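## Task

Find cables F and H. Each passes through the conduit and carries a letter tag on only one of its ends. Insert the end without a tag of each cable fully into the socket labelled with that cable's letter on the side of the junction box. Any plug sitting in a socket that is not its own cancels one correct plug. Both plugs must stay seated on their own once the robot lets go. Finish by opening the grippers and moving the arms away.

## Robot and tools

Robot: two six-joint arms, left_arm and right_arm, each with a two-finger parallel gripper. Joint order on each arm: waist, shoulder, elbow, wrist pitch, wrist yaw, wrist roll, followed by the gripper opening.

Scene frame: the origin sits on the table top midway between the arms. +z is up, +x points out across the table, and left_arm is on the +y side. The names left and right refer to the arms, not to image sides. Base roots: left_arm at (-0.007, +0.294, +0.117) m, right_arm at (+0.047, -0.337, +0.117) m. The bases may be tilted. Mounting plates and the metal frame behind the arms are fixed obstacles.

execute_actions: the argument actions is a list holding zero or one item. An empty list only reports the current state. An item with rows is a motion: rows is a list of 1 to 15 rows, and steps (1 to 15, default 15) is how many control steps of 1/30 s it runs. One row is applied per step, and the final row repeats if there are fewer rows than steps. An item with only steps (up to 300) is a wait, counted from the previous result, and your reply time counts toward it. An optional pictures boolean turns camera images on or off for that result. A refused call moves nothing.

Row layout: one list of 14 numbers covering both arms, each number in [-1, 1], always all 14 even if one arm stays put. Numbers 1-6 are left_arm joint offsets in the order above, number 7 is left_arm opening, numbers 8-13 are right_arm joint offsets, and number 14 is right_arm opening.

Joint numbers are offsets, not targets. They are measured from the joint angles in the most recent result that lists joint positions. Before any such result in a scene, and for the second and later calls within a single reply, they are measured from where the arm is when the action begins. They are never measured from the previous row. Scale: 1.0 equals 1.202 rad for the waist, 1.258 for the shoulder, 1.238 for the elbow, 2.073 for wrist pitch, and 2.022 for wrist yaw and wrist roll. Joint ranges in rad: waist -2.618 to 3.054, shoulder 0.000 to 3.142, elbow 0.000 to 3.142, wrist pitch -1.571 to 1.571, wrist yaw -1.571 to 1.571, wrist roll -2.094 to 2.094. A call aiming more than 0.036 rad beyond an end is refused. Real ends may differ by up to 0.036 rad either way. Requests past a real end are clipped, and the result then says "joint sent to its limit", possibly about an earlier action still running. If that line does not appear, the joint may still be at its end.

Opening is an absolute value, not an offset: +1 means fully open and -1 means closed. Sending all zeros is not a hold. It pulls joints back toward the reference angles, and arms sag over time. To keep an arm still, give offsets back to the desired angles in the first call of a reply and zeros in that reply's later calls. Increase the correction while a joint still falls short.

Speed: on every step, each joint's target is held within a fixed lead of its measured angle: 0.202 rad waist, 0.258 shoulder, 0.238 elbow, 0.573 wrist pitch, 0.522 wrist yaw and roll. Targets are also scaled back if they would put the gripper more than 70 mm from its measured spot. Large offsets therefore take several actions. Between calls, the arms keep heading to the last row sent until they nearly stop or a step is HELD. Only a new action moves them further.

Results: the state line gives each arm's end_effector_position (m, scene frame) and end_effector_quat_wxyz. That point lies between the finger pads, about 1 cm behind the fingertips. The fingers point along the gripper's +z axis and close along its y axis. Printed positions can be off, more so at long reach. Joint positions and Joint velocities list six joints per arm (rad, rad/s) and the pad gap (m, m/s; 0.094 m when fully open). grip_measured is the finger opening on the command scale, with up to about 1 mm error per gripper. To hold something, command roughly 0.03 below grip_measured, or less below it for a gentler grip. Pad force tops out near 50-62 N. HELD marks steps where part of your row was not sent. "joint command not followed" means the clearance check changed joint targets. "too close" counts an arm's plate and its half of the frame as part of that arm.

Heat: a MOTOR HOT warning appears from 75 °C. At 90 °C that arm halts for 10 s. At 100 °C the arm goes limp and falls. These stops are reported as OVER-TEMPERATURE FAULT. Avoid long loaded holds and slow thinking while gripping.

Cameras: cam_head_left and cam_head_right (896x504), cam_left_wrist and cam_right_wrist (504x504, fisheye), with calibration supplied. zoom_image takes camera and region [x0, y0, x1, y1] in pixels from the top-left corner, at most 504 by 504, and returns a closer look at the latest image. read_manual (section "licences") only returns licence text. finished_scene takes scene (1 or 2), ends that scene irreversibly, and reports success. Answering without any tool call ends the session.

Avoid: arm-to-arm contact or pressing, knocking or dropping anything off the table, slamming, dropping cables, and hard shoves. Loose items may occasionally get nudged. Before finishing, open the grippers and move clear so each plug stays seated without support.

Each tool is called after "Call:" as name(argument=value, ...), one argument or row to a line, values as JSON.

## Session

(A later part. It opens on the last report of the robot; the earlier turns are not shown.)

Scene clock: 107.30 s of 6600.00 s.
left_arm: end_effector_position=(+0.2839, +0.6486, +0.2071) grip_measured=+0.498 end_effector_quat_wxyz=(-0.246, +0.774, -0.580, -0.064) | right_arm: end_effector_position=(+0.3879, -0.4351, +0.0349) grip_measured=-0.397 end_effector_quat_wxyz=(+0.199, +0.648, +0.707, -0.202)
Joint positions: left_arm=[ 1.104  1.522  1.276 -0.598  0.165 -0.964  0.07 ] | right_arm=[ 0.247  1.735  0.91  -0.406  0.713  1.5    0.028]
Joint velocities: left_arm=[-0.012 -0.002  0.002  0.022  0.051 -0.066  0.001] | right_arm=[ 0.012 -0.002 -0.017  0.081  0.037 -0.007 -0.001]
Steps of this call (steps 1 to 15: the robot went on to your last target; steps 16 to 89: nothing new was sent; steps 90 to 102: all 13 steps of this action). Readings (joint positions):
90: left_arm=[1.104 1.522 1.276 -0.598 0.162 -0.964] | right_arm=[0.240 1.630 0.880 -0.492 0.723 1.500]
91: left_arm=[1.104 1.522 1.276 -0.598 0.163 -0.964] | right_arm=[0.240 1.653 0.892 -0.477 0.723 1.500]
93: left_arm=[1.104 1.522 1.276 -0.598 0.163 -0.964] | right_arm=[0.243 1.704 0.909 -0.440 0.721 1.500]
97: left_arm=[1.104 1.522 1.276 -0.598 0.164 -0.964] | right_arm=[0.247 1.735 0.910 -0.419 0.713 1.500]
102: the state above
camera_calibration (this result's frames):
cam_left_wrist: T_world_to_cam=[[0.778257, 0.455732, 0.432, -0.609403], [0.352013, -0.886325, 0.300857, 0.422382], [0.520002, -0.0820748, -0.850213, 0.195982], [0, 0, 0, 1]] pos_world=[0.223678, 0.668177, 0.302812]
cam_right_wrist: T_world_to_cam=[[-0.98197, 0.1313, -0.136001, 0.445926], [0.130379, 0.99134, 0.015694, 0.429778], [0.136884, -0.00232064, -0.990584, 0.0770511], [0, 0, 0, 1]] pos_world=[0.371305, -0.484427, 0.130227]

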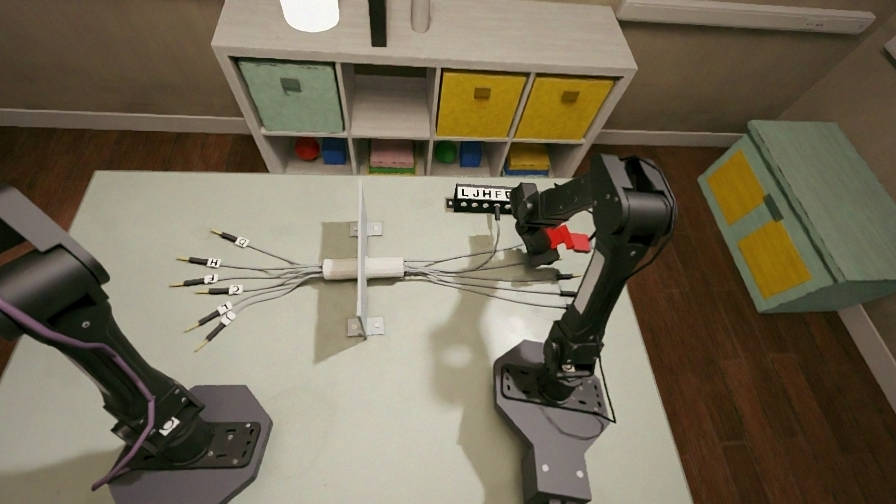

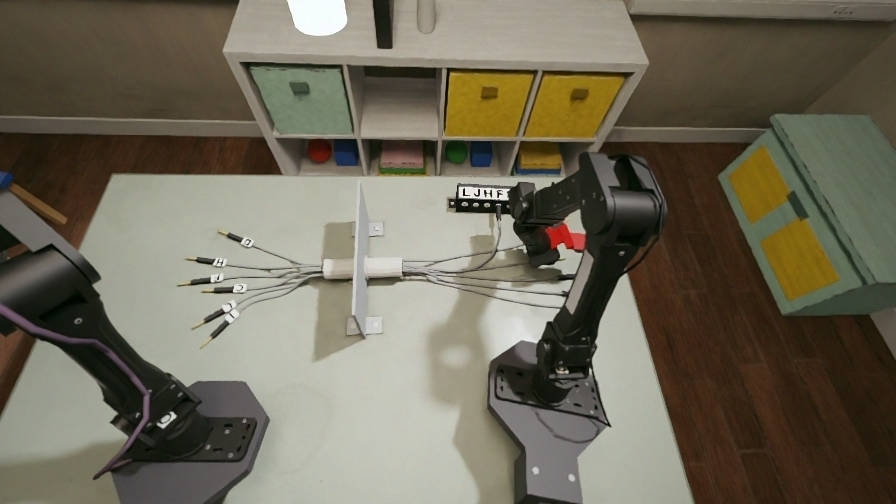

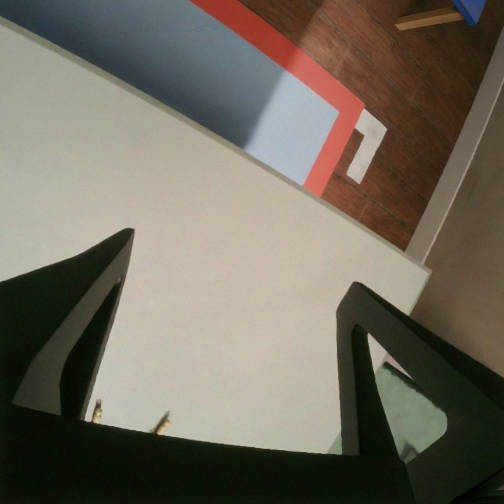

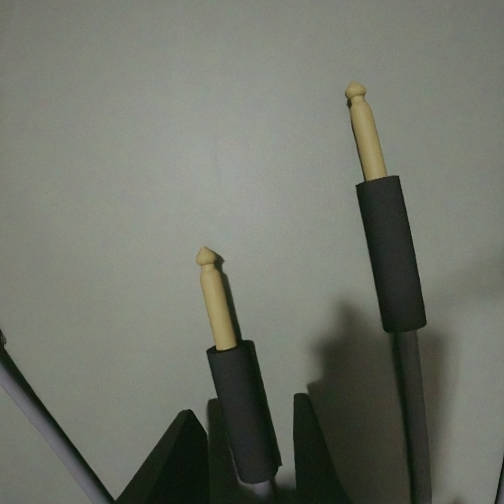

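Call:
execute_actions(
  actions=[
    {"rows":[[0,0,0,0,0,0,0.5,0,0.047,0.028,0.024,0,0,-0.4]],"steps":12},
  ],
)

Scene clock: 108.77 s of 6600.00 s.
left_arm: end_effector_position=(+0.2843, +0.6483, +0.2070) grip_measured=+0.498 end_effector_quat_wxyz=(-0.246, +0.773, -0.581, -0.063) | right_arm: end_effector_position=(+0.3893, -0.4330, +0.0217) grip_measured=-0.397 end_effector_quat_wxyz=(+0.196, +0.647, +0.708, -0.204)
Joint positions: left_arm=[ 1.104  1.522  1.276 -0.598  0.167 -0.964  0.07 ] | right_arm=[ 0.247  1.786  0.919 -0.371  0.711  1.5    0.028]
Joint velocities: left_arm=[ 0.002 -0.007 -0.002 -0.007  0.081 -0.037  0.   ] | right_arm=[-0.002  0.007  0.007  0.037 -0.022 -0.007 -0.001]
Steps of this call (steps 1 to 15: the robot went on to your last target; steps 16 to 32: nothing new was sent; steps 33 to 44: all 12 steps of this action). Readings (joint positions):
33: left_arm=[1.104 1.522 1.276 -0.598 0.165 -0.964] | right_arm=[0.247 1.739 0.911 -0.398 0.713 1.500]
34: left_arm=[1.104 1.522 1.276 -0.598 0.165 -0.964] | right_arm=[0.247 1.749 0.914 -0.392 0.713 1.500]
36: left_arm=[1.104 1.522 1.276 -0.598 0.166 -0.964] | right_arm=[0.247 1.772 0.919 -0.378 0.710 1.500]
40: left_arm=[1.104 1.522 1.276 -0.598 0.167 -0.964] | right_arm=[0.247 1.786 0.919 -0.372 0.711 1.500]
44: the state above
camera_calibration (this result's frames):
cam_left_wrist: T_world_to_cam=[[0.778065, 0.455427, 0.432668, -0.609424], [0.350365, -0.886297, 0.302857, 0.422054], [0.521401, -0.0840513, -0.849162, 0.196372], [0, 0, 0, 1]] pos_world=[0.22391, 0.668118, 0.302607]
cam_right_wrist: T_world_to_cam=[[-0.983113, 0.130538, -0.128253, 0.445204], [0.12945, 0.991443, 0.0168173, 0.428029], [0.129351, -0.0000690417, -0.991599, 0.067716], [0, 0, 0, 1]] pos_world=[0.373518, -0.482478, 0.117047]

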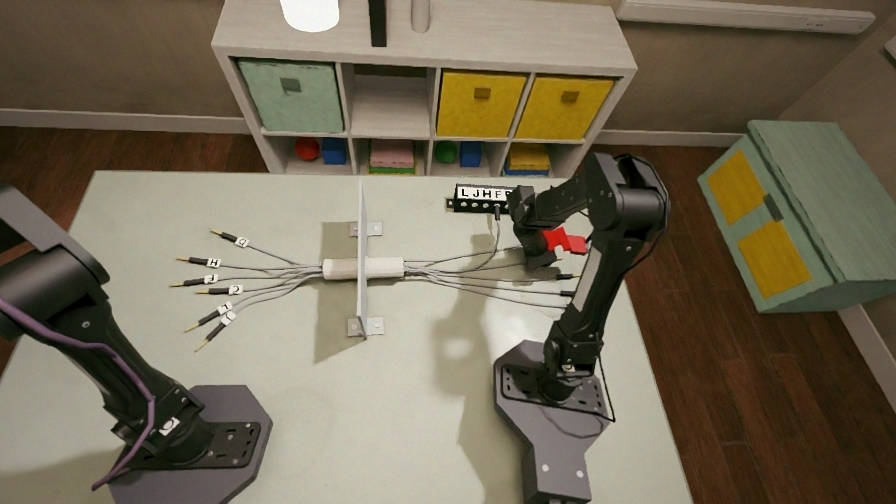

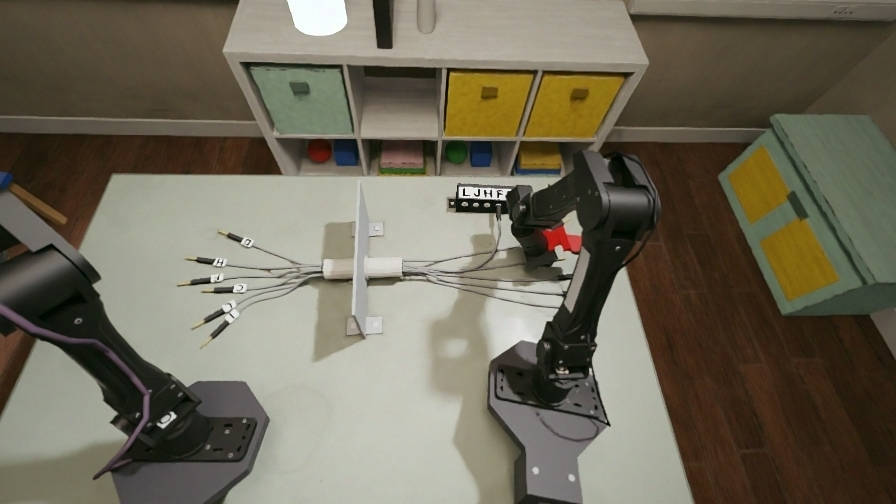

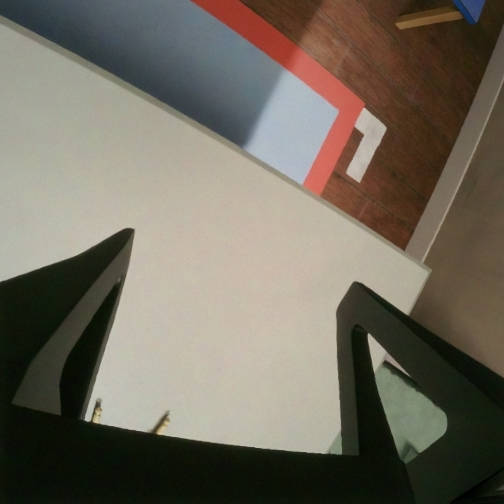

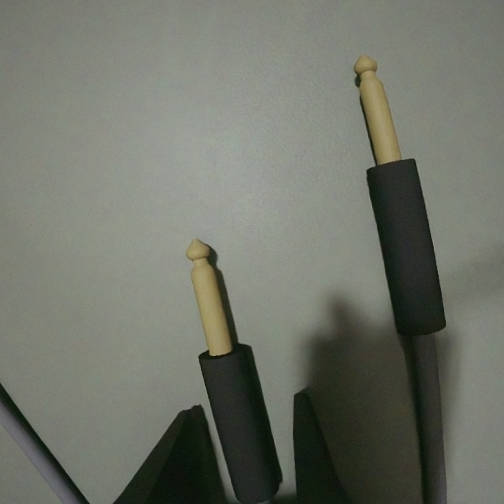

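Between fingers; close.

Call:
execute_actions(
  actions=[
    {"rows":[[0,0,0,0,0,0,0.5,0,0.01,0,0,0,0,-0.6],[0,0,0,0,0,0,0.5,0,0.01,0,0,0,0,-0.7],[0,0,0,0,0,0,0.5,0,0.01,0,0,0,0,-0.82]],"steps":12},
  ],
)

Scene clock: 109.70 s of 6600.00 s.
left_arm: end_effector_position=(+0.2846, +0.6480, +0.2069) grip_measured=+0.498 end_effector_quat_wxyz=(-0.246, +0.773, -0.581, -0.062) | right_arm: end_effector_position=(+0.3893, -0.4324, +0.0214) grip_measured=-0.769 end_effector_quat_wxyz=(+0.195, +0.647, +0.709, -0.203)
Joint positions: left_arm=[ 1.104  1.522  1.276 -0.598  0.17  -0.964  0.07 ] | right_arm=[ 0.247  1.786  0.919 -0.371  0.707  1.5    0.011]
Joint velocities: left_arm=[ 0.002  0.012 -0.002  0.037  0.007  0.007  0.   ] | right_arm=[-0.002 -0.002  0.002 -0.081 -0.007  0.022 -0.   ]
Steps of this call (steps 1 to 15: the robot went on to your last target; step 16: nothing new was sent; steps 17 to 28: all 12 steps of this action). Readings (joint positions):
17: left_arm=[1.104 1.522 1.276 -0.598 0.168 -0.964] | right_arm=[0.247 1.786 0.919 -0.371 0.711 1.500]
18: left_arm=[1.104 1.522 1.276 -0.598 0.168 -0.964] | right_arm=[0.247 1.786 0.919 -0.371 0.710 1.500]
20: left_arm=[1.104 1.522 1.276 -0.598 0.169 -0.964] | right_arm=[0.247 1.786 0.919 -0.371 0.708 1.500]
24: left_arm=[1.104 1.522 1.276 -0.598 0.169 -0.964] | right_arm=[0.247 1.786 0.919 -0.371 0.707 1.500]
28: the state above
camera_calibration (this result's frames):
cam_left_wrist: T_world_to_cam=[[0.777871, 0.455123, 0.433336, -0.609444], [0.348713, -0.886263, 0.304855, 0.421726], [0.522796, -0.0860278, -0.848106, 0.196761], [0, 0, 0, 1]] pos_world=[0.224142, 0.668059, 0.302403]
cam_right_wrist: T_world_to_cam=[[-0.983123, 0.130968, -0.127734, 0.445263], [0.129442, 0.991381, 0.0202112, 0.42743], [0.12928, 0.00333595, -0.991602, 0.0688889], [0, 0, 0, 1]] pos_world=[0.373515, -0.482291, 0.116547]

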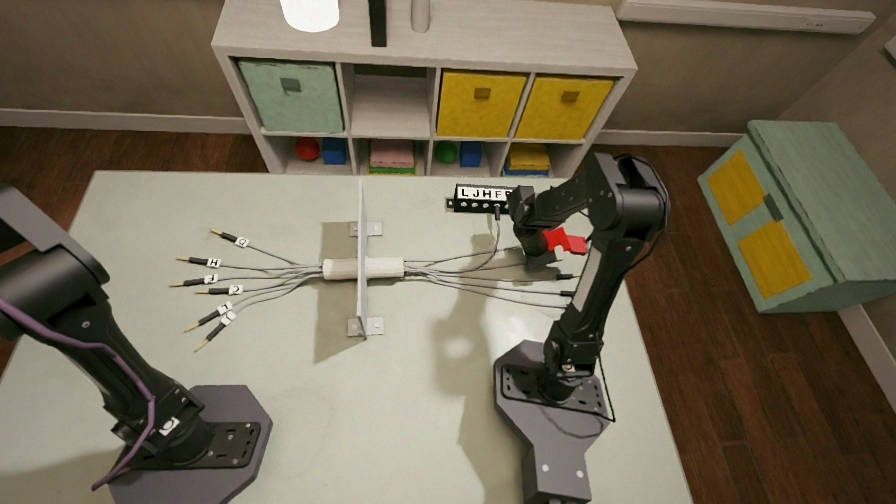

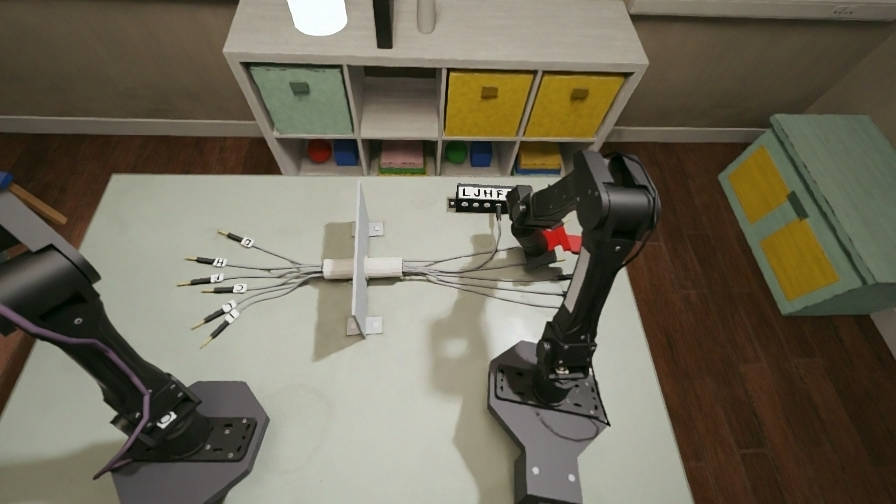

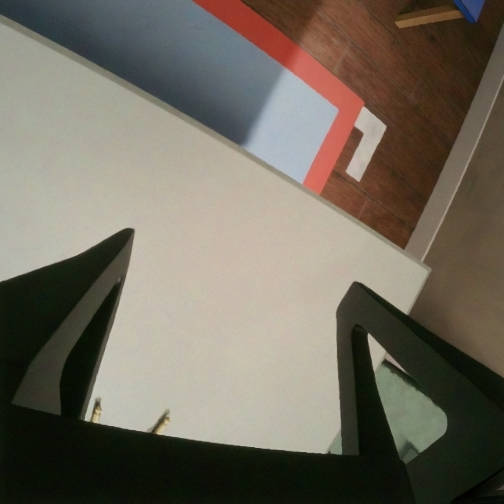

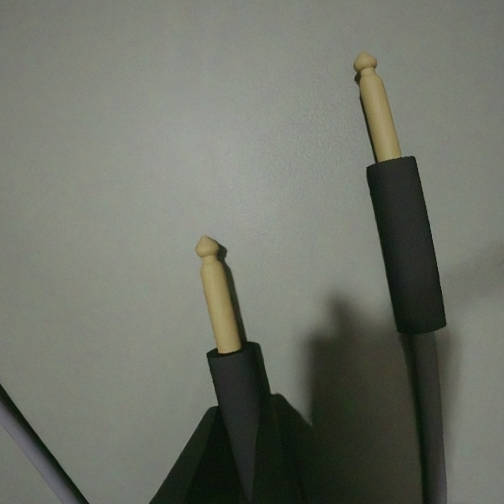

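Call:
execute_actions(
  actions=[
    {"rows":[[0,0,0,0,0,0,0.5,0,-0.06,0,0,0,0,-0.82],[0,0,0,0,0,0,0.5,0,-0.1,0,0,0,0,-0.82],[0,0,0,0,0,0,0.5,0,-0.14,0,0.02,0,0,-0.82],[0,0,0,0,0,0,0.5,0,-0.18,0,0.05,-0.02,-0.06,-0.82],[0,0,0,0,0,0,0.5,0,-0.22,-0.02,0.08,-0.04,-0.13,-0.82],[0,0,0,0,0,0,0.5,0.01,-0.25,-0.04,0.11,-0.06,-0.2,-0.82],[0,0,0,0,0,0,0.5,0.03,-0.275,-0.06,0.14,-0.08,-0.27,-0.82],[0,0,0,0,0,0,0.5,0.05,-0.275,-0.09,0.17,-0.1,-0.34,-0.82],[0,0,0,0,0,0,0.5,0.07,-0.275,-0.12,0.2,-0.125,-0.41,-0.82],[0,0,0,0,0,0,0.5,0.09,-0.275,-0.15,0.22,-0.15,-0.48,-0.82],[0,0,0,0,0,0,0.5,0.11,-0.275,-0.17,0.24,-0.17,-0.55,-0.82],[0,0,0,0,0,0,0.5,0.13,-0.275,-0.19,0.26,-0.19,-0.62,-0.82],[0,0,0,0,0,0,0.5,0.152,-0.275,-0.21,0.285,-0.208,-0.683,-0.82]],"steps":15},
  ],
  pictures=false,
)

Call:
execute_actions(
  actions=[
    {"steps":15},
  ],
)

Scene clock: 114.17 s of 6600.00 s.
left_arm: end_effector_position=(+0.2850, +0.6477, +0.2069) grip_measured=+0.498 end_effector_quat_wxyz=(-0.246, +0.773, -0.581, -0.061) | right_arm: end_effector_position=(+0.4616, -0.3269, +0.0984) grip_measured=-0.769 end_effector_quat_wxyz=(+0.308, +0.257, +0.916, +0.016)
Joint positions: left_arm=[ 1.104  1.522  1.276 -0.598  0.173 -0.964  0.07 ] | right_arm=[0.411 1.432 0.687 0.1   0.387 0.542 0.011]
Joint velocities: left_arm=[-0.007 -0.012 -0.007 -0.022  0.007 -0.007  0.   ] | right_arm=[ 0.457  0.095 -0.574  0.403 -0.828 -2.762 -0.001]
Steps of this call (steps 1 to 15: the robot went on to your last target; steps 16 to 90: nothing new was sent; then 0.97 s passed at rest; steps 91 to 105: all 15 steps of this action). Readings (joint positions):
91: left_arm=[1.104 1.522 1.276 -0.598 0.170 -0.964] | right_arm=[0.247 1.782 0.919 -0.371 0.706 1.500]
92: left_arm=[1.104 1.522 1.276 -0.598 0.171 -0.964] | right_arm=[0.247 1.771 0.919 -0.374 0.702 1.500]
94: left_arm=[1.104 1.522 1.276 -0.598 0.171 -0.964] | right_arm=[0.247 1.712 0.918 -0.368 0.687 1.485]
98: left_arm=[1.104 1.522 1.276 -0.598 0.172 -0.964] | right_arm=[0.256 1.503 0.878 -0.220 0.611 1.221]
105: the state above

Scene clock: 114.67 s of 6600.00 s.
left_arm: end_effector_position=(+0.2850, +0.6477, +0.2069) grip_measured=+0.498 end_effector_quat_wxyz=(-0.246, +0.773, -0.581, -0.061) | right_arm: end_effector_position=(+0.4691, -0.3042, +0.1003) grip_measured=-0.769 end_effector_quat_wxyz=(+0.330, +0.058, +0.942, +0.007)
Joint positions: left_arm=[ 1.104  1.522  1.276 -0.598  0.173 -0.964  0.07 ] | right_arm=[0.426 1.441 0.661 0.198 0.297 0.142 0.011]
Joint velocities: left_arm=[ 0.002 -0.012  0.002 -0.022  0.022 -0.037  0.001] | right_arm=[-0.007 -0.022  0.012 -0.037 -0.081 -0.095 -0.001]
Steps of this call (steps 1 to 15: the robot went on to your last target). Readings (joint positions):
1: left_arm=[1.104 1.522 1.276 -0.598 0.173 -0.964] | right_arm=[0.422 1.436 0.672 0.112 0.363 0.458]
2: left_arm=[1.104 1.522 1.276 -0.598 0.173 -0.964] | right_arm=[0.426 1.439 0.664 0.121 0.344 0.391]
4: left_arm=[1.104 1.522 1.276 -0.598 0.173 -0.964] | right_arm=[0.426 1.441 0.661 0.139 0.325 0.296]
8: left_arm=[1.104 1.522 1.276 -0.598 0.173 -0.964] | right_arm=[0.426 1.441 0.661 0.180 0.306 0.196]
15: the state above
camera_calibration (this result's frames):
cam_left_wrist: T_world_to_cam=[[0.777676, 0.45482, 0.434004, -0.609466], [0.347059, -0.886224, 0.306849, 0.421396], [0.524186, -0.0880045, -0.847044, 0.19715], [0, 0, 0, 1]] pos_world=[0.224374, 0.667999, 0.3022]
cam_right_wrist: T_world_to_cam=[[-0.290406, -0.928597, -0.231022, -0.119936], [-0.947979, 0.312084, -0.0627702, 0.595508], [0.130387, 0.200775, -0.970922, 0.193913], [0, 0, 0, 1]] pos_world=[0.504415, -0.336154, 0.197947]

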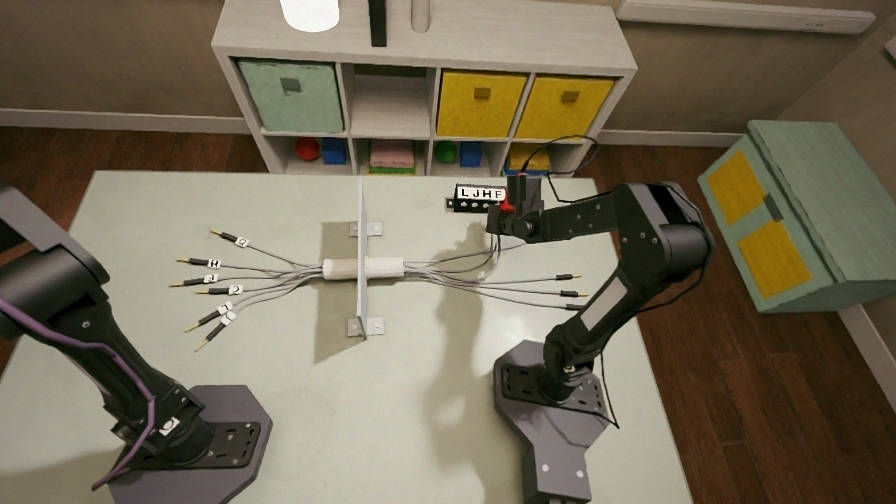

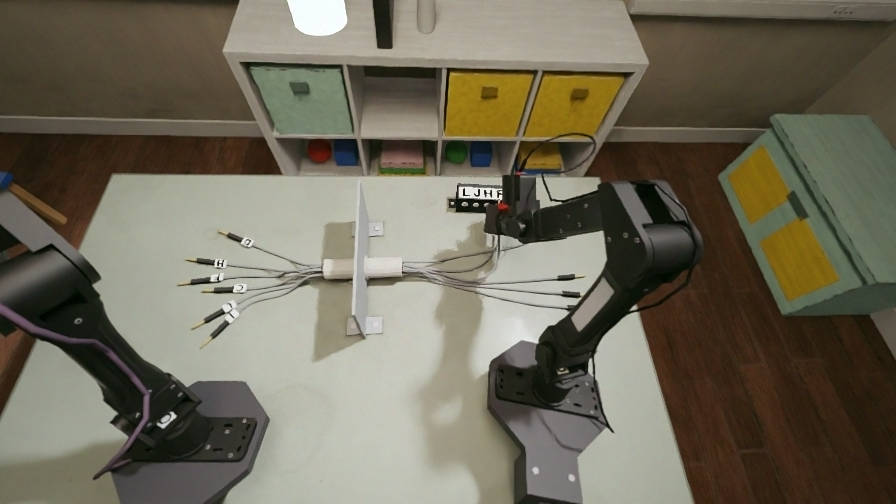

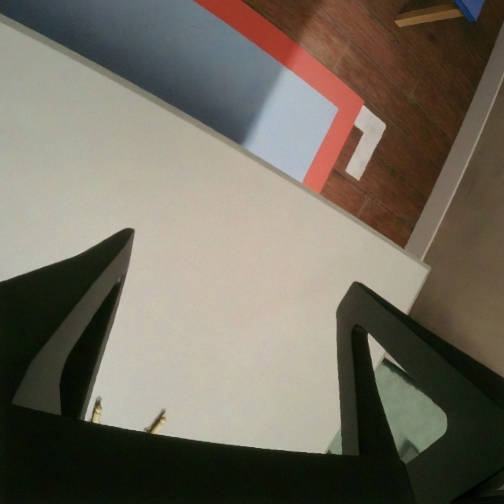

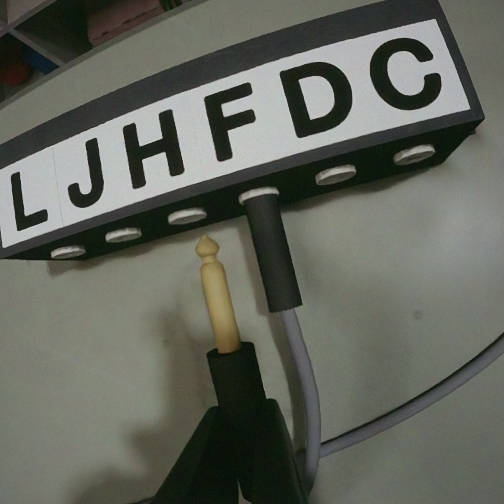

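Call:
execute_actions(
  actions=[
    {"rows":[[0,0,0,0,0,0,0.5,0.032,0.03,0.02,0,0.015,0,-0.82],[0,0,0,0,0,0,0.5,0.032,0.06,0.04,0,0.015,0,-0.82],[0,0,0,0,0,0,0.5,0.032,0.09,0.048,0,0.015,0,-0.82]],"steps":14},
  ],
)

Scene clock: 118.00 s of 6600.00 s.
left_arm: end_effector_position=(+0.2854, +0.6475, +0.2068) grip_measured=+0.498 end_effector_quat_wxyz=(-0.246, +0.773, -0.582, -0.059) | right_arm: end_effector_position=(+0.4642, -0.2937, +0.0702) grip_measured=-0.769 end_effector_quat_wxyz=(+0.294, +0.037, +0.955, -0.007)
Joint positions: left_arm=[ 1.104  1.522  1.276 -0.598  0.175 -0.964  0.07 ] | right_arm=[0.448 1.555 0.693 0.193 0.32  0.132 0.011]
Joint velocities: left_arm=[ 0.002 -0.007 -0.007  0.007 -0.007 -0.051 -0.   ] | right_arm=[ 0.002  0.012 -0.017  0.066 -0.007  0.022 -0.   ]
Steps of this call (steps 1 to 30: the robot went on to your last target; steps 31 to 86: nothing new was sent; steps 87 to 100: all 14 steps of this action). Readings (joint positions):
87: left_arm=[1.104 1.522 1.276 -0.598 0.173 -0.964] | right_arm=[0.428 1.443 0.661 0.201 0.299 0.129]
88: left_arm=[1.104 1.522 1.276 -0.598 0.173 -0.964] | right_arm=[0.433 1.452 0.665 0.201 0.306 0.130]
90: left_arm=[1.104 1.522 1.276 -0.598 0.174 -0.964] | right_arm=[0.443 1.498 0.684 0.201 0.312 0.131]
94: left_arm=[1.104 1.522 1.276 -0.598 0.175 -0.964] | right_arm=[0.448 1.554 0.693 0.195 0.315 0.132]
100: the state above
camera_calibration (this result's frames):
cam_left_wrist: T_world_to_cam=[[0.777479, 0.454519, 0.434672, -0.609487], [0.3454, -0.886181, 0.308841, 0.421066], [0.525572, -0.0899813, -0.845977, 0.197538], [0, 0, 0, 1]] pos_world=[0.224607, 0.667938, 0.301997]
cam_right_wrist: T_world_to_cam=[[-0.276236, -0.944731, -0.176572, -0.133681], [-0.959948, 0.280166, 0.00278144, 0.577174], [0.0468416, 0.170268, -0.984284, 0.193957], [0, 0, 0, 1]] pos_world=[0.508044, -0.321022, 0.165699]

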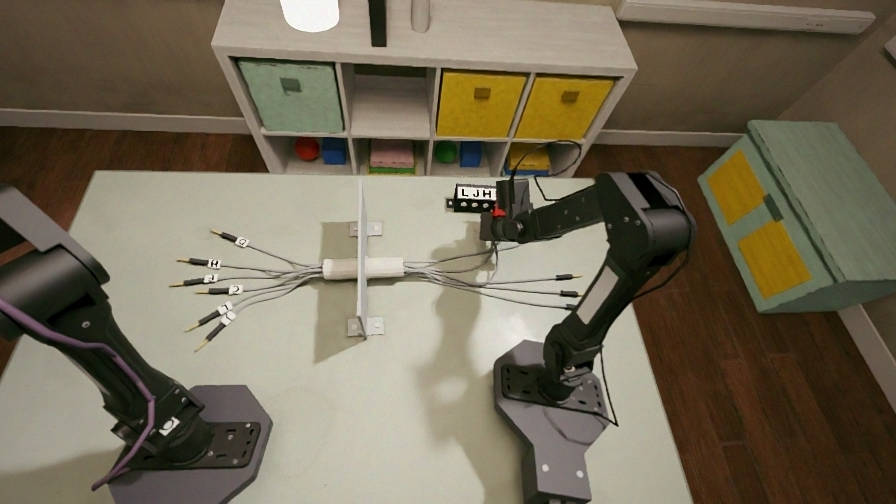

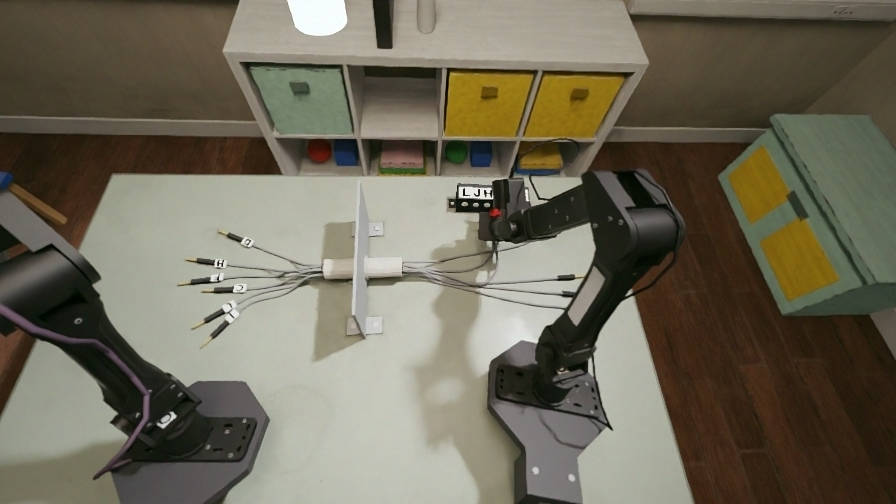

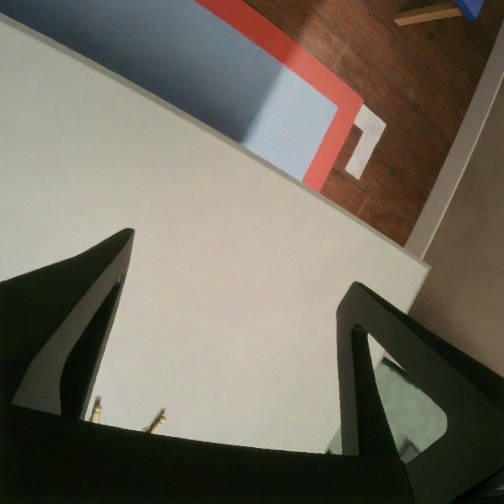

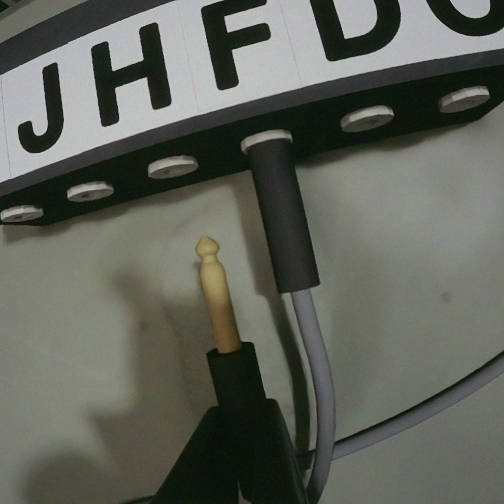

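Call:
execute_actions(
  actions=[
    {"rows":[[0,0,0,0,0,0,0.5,0.029,0.035,0.03,0.02,0.006,0.01,-0.82],[0,0,0,0,0,0,0.5,0.029,0.07,0.042,0.035,0.006,0.01,-0.82]],"steps":14},
  ],
)

Scene clock: 119.23 s of 6600.00 s.
left_arm: end_effector_position=(+0.2858, +0.6472, +0.2068) grip_measured=+0.498 end_effector_quat_wxyz=(-0.246, +0.773, -0.582, -0.058) | right_arm: end_effector_position=(+0.4691, -0.2825, +0.0541) grip_measured=-0.769 end_effector_quat_wxyz=(+0.290, +0.034, +0.956, -0.004)
Joint positions: left_arm=[ 1.104  1.522  1.276 -0.598  0.178 -0.964  0.07 ] | right_arm=[0.467 1.641 0.717 0.244 0.327 0.142 0.011]
Joint velocities: left_arm=[ 0.002 -0.002 -0.012 -0.007 -0.051 -0.007 -0.   ] | right_arm=[ 0.002  0.007 -0.007  0.037  0.007  0.051 -0.001]
Steps of this call (steps 1 to 15: the robot went on to your last target; steps 16 to 23: nothing new was sent; steps 24 to 37: all 14 steps of this action). Readings (joint positions):
24: left_arm=[1.104 1.522 1.276 -0.598 0.176 -0.964] | right_arm=[0.450 1.558 0.693 0.196 0.323 0.134]
25: left_arm=[1.104 1.522 1.276 -0.598 0.176 -0.964] | right_arm=[0.453 1.570 0.697 0.205 0.326 0.136]
27: left_arm=[1.104 1.522 1.276 -0.598 0.177 -0.964] | right_arm=[0.461 1.610 0.713 0.226 0.327 0.138]
31: left_arm=[1.104 1.522 1.276 -0.598 0.178 -0.964] | right_arm=[0.467 1.641 0.717 0.236 0.327 0.141]
37: the state above
camera_calibration (this result's frames):
cam_left_wrist: T_world_to_cam=[[0.77728, 0.454219, 0.43534, -0.609509], [0.343738, -0.886132, 0.310829, 0.420734], [0.526953, -0.0919581, -0.844905, 0.197924], [0, 0, 0, 1]] pos_world=[0.22484, 0.667877, 0.301795]
cam_right_wrist: T_world_to_cam=[[-0.270812, -0.946137, -0.177443, -0.127493], [-0.961872, 0.273285, 0.0108293, 0.57736], [0.0382464, 0.17361, -0.984072, 0.180902], [0, 0, 0, 1]] pos_world=[0.513901, -0.309816, 0.149146]

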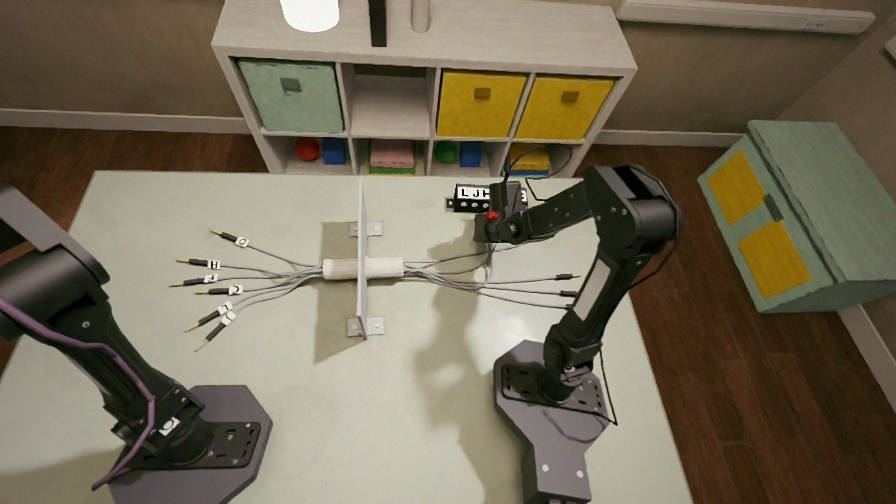

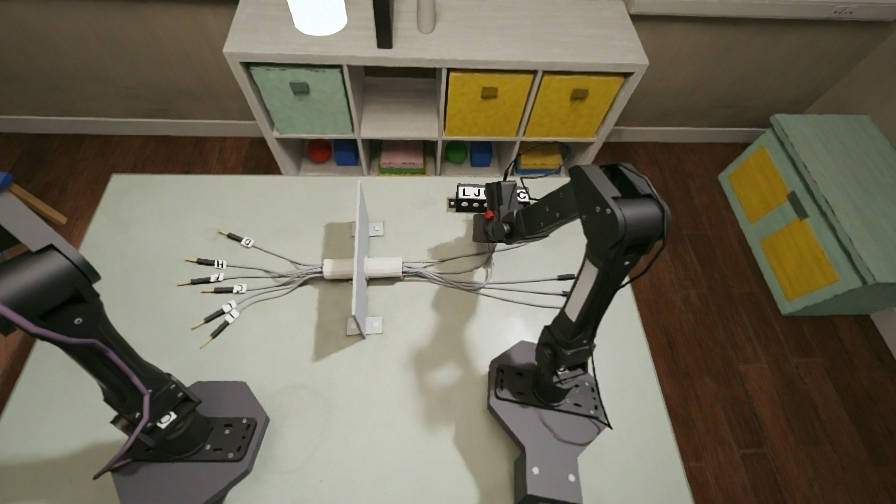

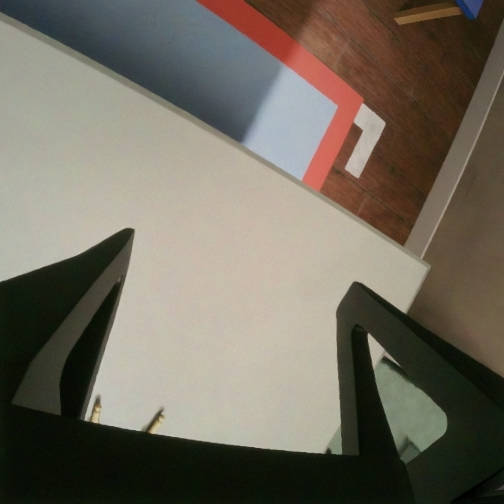

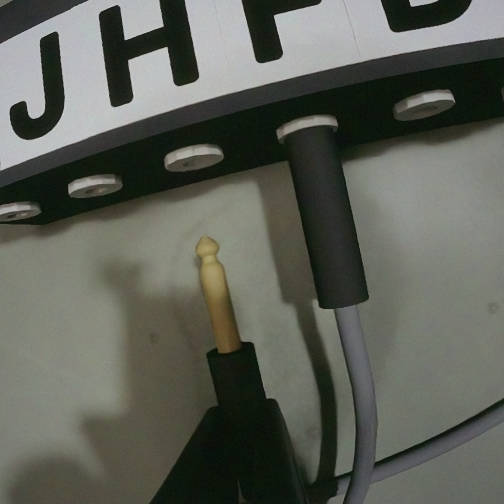

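Call:
execute_actions(
  actions=[
    {"rows":[[0,0,0,0,0,0,0.5,-0.016,0.022,0.06,-0.008,0,0,-0.82]],"steps":13},
  ],
)

Scene clock: 120.97 s of 6600.00 s.
left_arm: end_effector_position=(+0.2861, +0.6469, +0.2067) grip_measured=+0.498 end_effector_quat_wxyz=(-0.246, +0.773, -0.582, -0.057) | right_arm: end_effector_position=(+0.4837, -0.2852, +0.0580) grip_measured=-0.769 end_effector_quat_wxyz=(+0.298, +0.041, +0.954, -0.006)
Joint positions: left_arm=[ 1.104  1.522  1.276 -0.598  0.18  -0.964  0.07 ] | right_arm=[0.455 1.66  0.764 0.235 0.327 0.143 0.011]
Joint velocities: left_arm=[-0.002 -0.002  0.012  0.007 -0.081 -0.007 -0.001] | right_arm=[-0.002 -0.007  0.002 -0.051  0.022  0.022 -0.001]
Steps of this call (steps 1 to 15: the robot went on to your last target; steps 16 to 39: nothing new was sent; steps 40 to 52: all 13 steps of this action). Readings (joint positions):
40: left_arm=[1.104 1.522 1.276 -0.598 0.178 -0.964] | right_arm=[0.466 1.643 0.723 0.242 0.327 0.143]
41: left_arm=[1.104 1.522 1.276 -0.598 0.179 -0.964] | right_arm=[0.464 1.649 0.734 0.236 0.327 0.143]
43: left_arm=[1.104 1.522 1.276 -0.598 0.179 -0.964] | right_arm=[0.458 1.659 0.754 0.235 0.327 0.143]
47: left_arm=[1.104 1.522 1.276 -0.598 0.180 -0.964] | right_arm=[0.455 1.660 0.764 0.235 0.327 0.143]
52: the state above
camera_calibration (this result's frames):
cam_left_wrist: T_world_to_cam=[[0.777108, 0.453962, 0.435914, -0.609529], [0.342311, -0.886085, 0.312531, 0.420449], [0.528134, -0.0936526, -0.843981, 0.198255], [0, 0, 0, 1]] pos_world=[0.22504, 0.667824, 0.301622]
cam_right_wrist: T_world_to_cam=[[-0.282186, -0.941855, -0.182429, -0.118441], [-0.957665, 0.287847, -0.0047731, 0.595091], [0.0570072, 0.173359, -0.983207, 0.175494], [0, 0, 0, 1]] pos_world=[0.526471, -0.313273, 0.153781]

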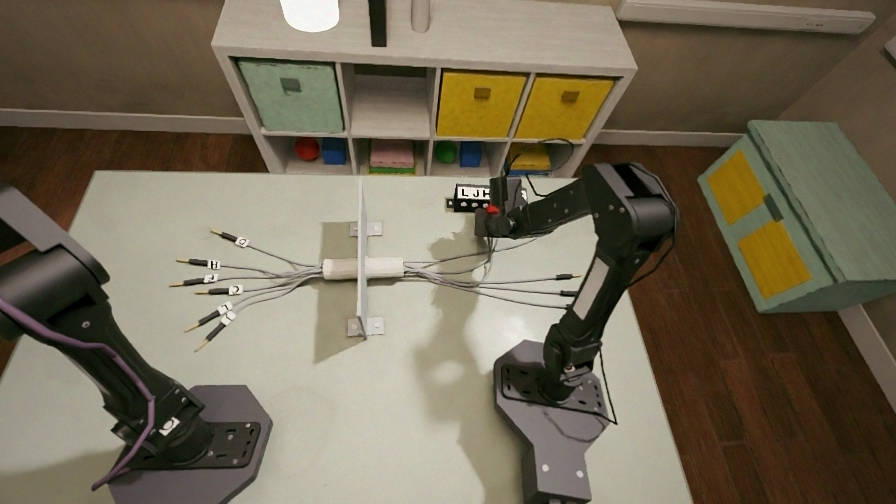

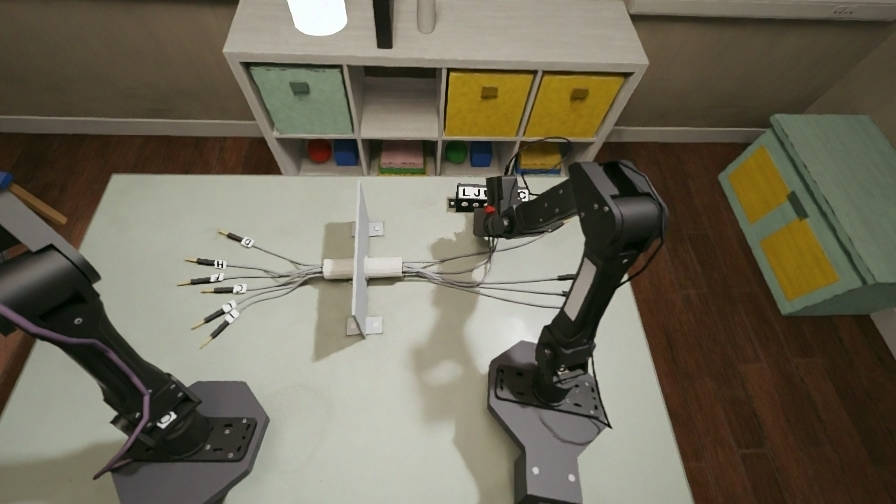

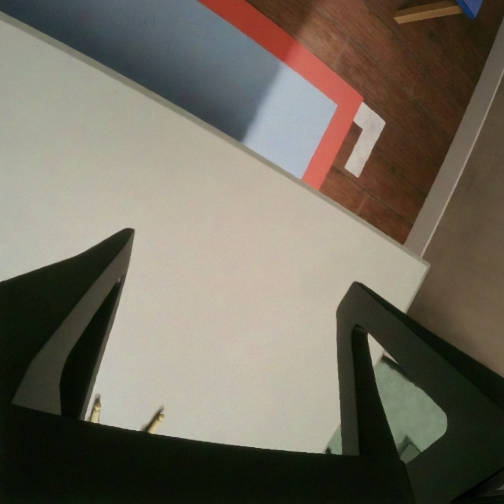

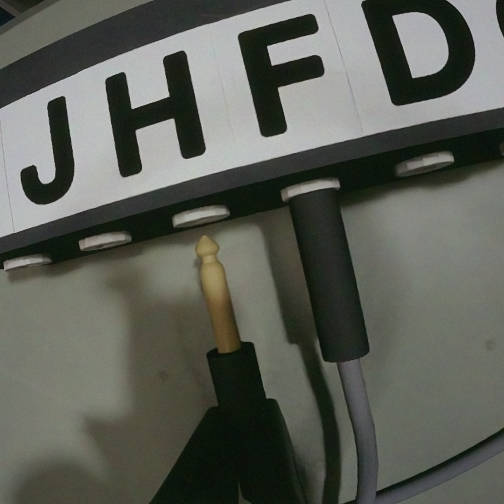

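Call:
execute_actions(
  actions=[
    {"rows":[[0,0,0,0,0,0,0.5,0,0.022,0.026,0.006,0,0,-0.82]],"steps":13},
  ],
)

Call:
zoom_image(
  camera="cam_right_wrist",
  region=[110,160,310,360],
)

Scene clock: 122.33 s of 6600.00 s.
left_arm: end_effector_position=(+0.2865, +0.6466, +0.2066) grip_measured=+0.498 end_effector_quat_wxyz=(-0.246, +0.773, -0.583, -0.056) | right_arm: end_effector_position=(+0.4807, -0.2844, +0.0509) grip_measured=-0.769 end_effector_quat_wxyz=(+0.290, +0.039, +0.956, -0.007)
Joint positions: left_arm=[ 1.104  1.522  1.276 -0.598  0.183 -0.964  0.07 ] | right_arm=[0.455 1.679 0.764 0.237 0.327 0.143 0.011]
Joint velocities: left_arm=[ 0.002 -0.017 -0.017  0.037  0.022 -0.007  0.   ] | right_arm=[ 0.007 -0.002 -0.007  0.007 -0.007 -0.022 -0.001]
Steps of this call (steps 1 to 15: the robot went on to your last target; steps 16 to 28: nothing new was sent; steps 29 to 41: all 13 steps of this action). Readings (joint positions):
29: left_arm=[1.104 1.522 1.276 -0.598 0.181 -0.964] | right_arm=[0.455 1.661 0.764 0.235 0.327 0.143]
30: left_arm=[1.104 1.522 1.276 -0.598 0.181 -0.964] | right_arm=[0.455 1.664 0.764 0.236 0.327 0.143]
32: left_arm=[1.104 1.522 1.276 -0.598 0.182 -0.964] | right_arm=[0.455 1.672 0.764 0.237 0.327 0.143]
36: left_arm=[1.104 1.522 1.276 -0.598 0.182 -0.964] | right_arm=[0.455 1.679 0.764 0.237 0.327 0.143]
41: the state above
camera_calibration (this result's frames):
cam_left_wrist: T_world_to_cam=[[0.776907, 0.453665, 0.436582, -0.609551], [0.340643, -0.886027, 0.314514, 0.420116], [0.529507, -0.0956296, -0.842898, 0.19864], [0, 0, 0, 1]] pos_world=[0.225274, 0.667762, 0.30142]
cam_right_wrist: T_world_to_cam=[[-0.281864, -0.943519, -0.17414, -0.120854], [-0.958624, 0.284491, 0.010218, 0.590719], [0.0399004, 0.169815, -0.984668, 0.175812], [0, 0, 0, 1]] pos_world=[0.525198, -0.311937, 0.146035]

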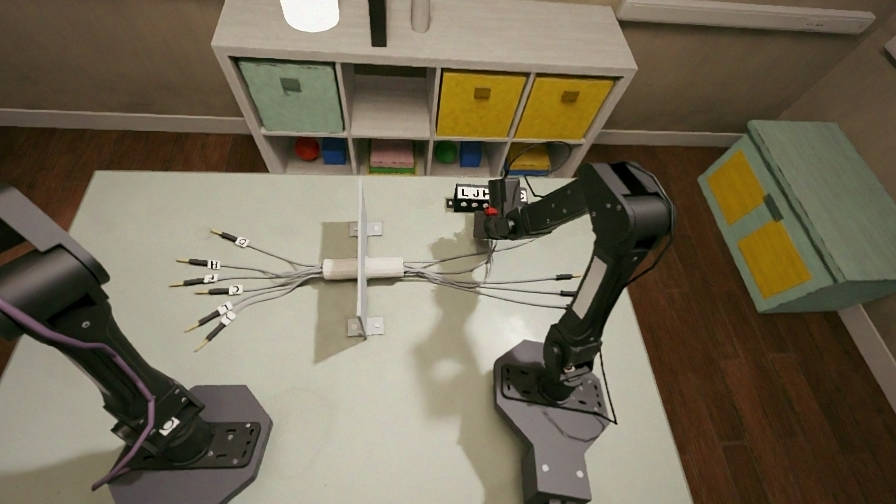

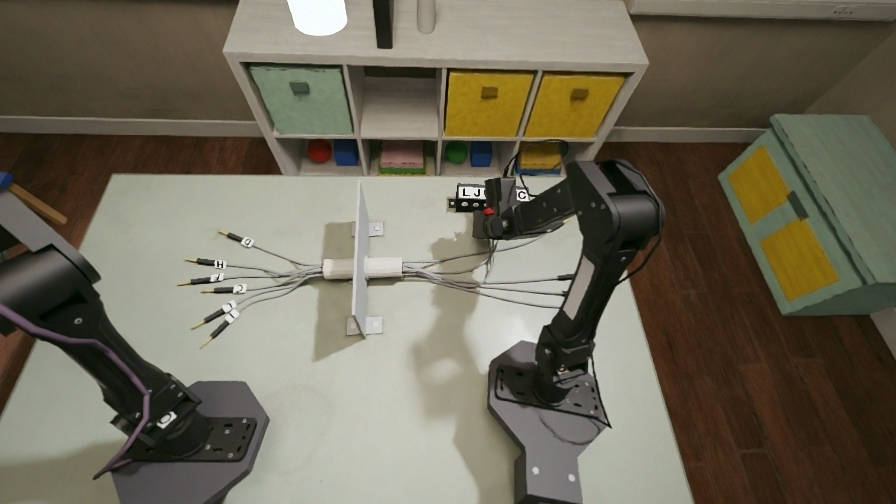

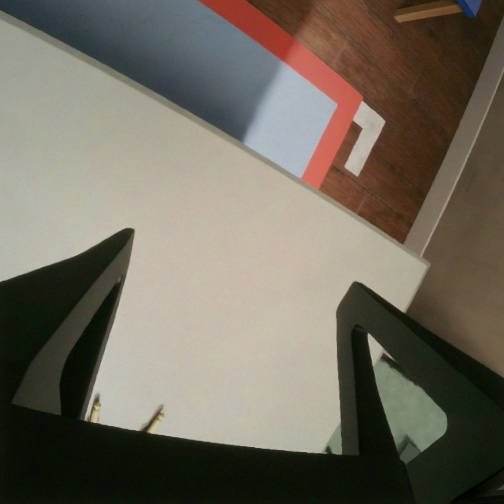

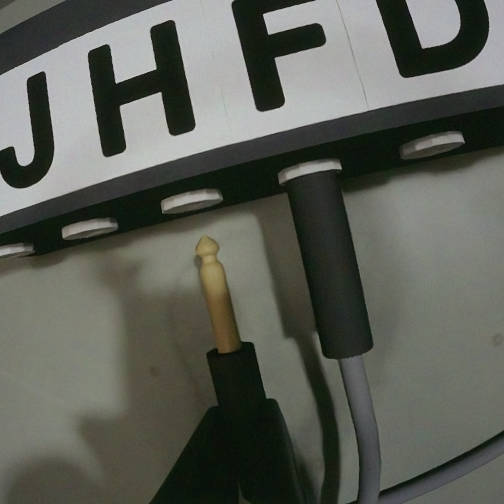

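Region (110, 160, 310, 360) of cam_right_wrist's 504x504 image, scaled by 2.520, with more detail than that image has.

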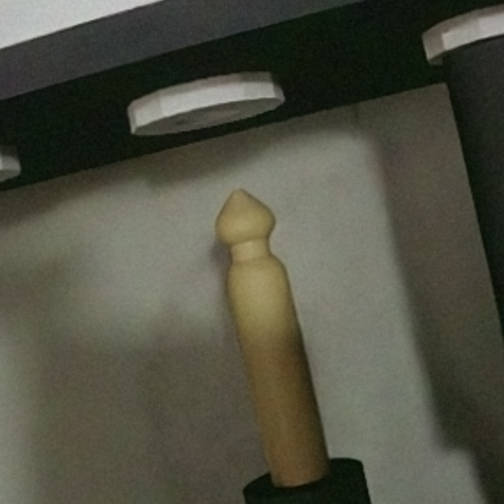

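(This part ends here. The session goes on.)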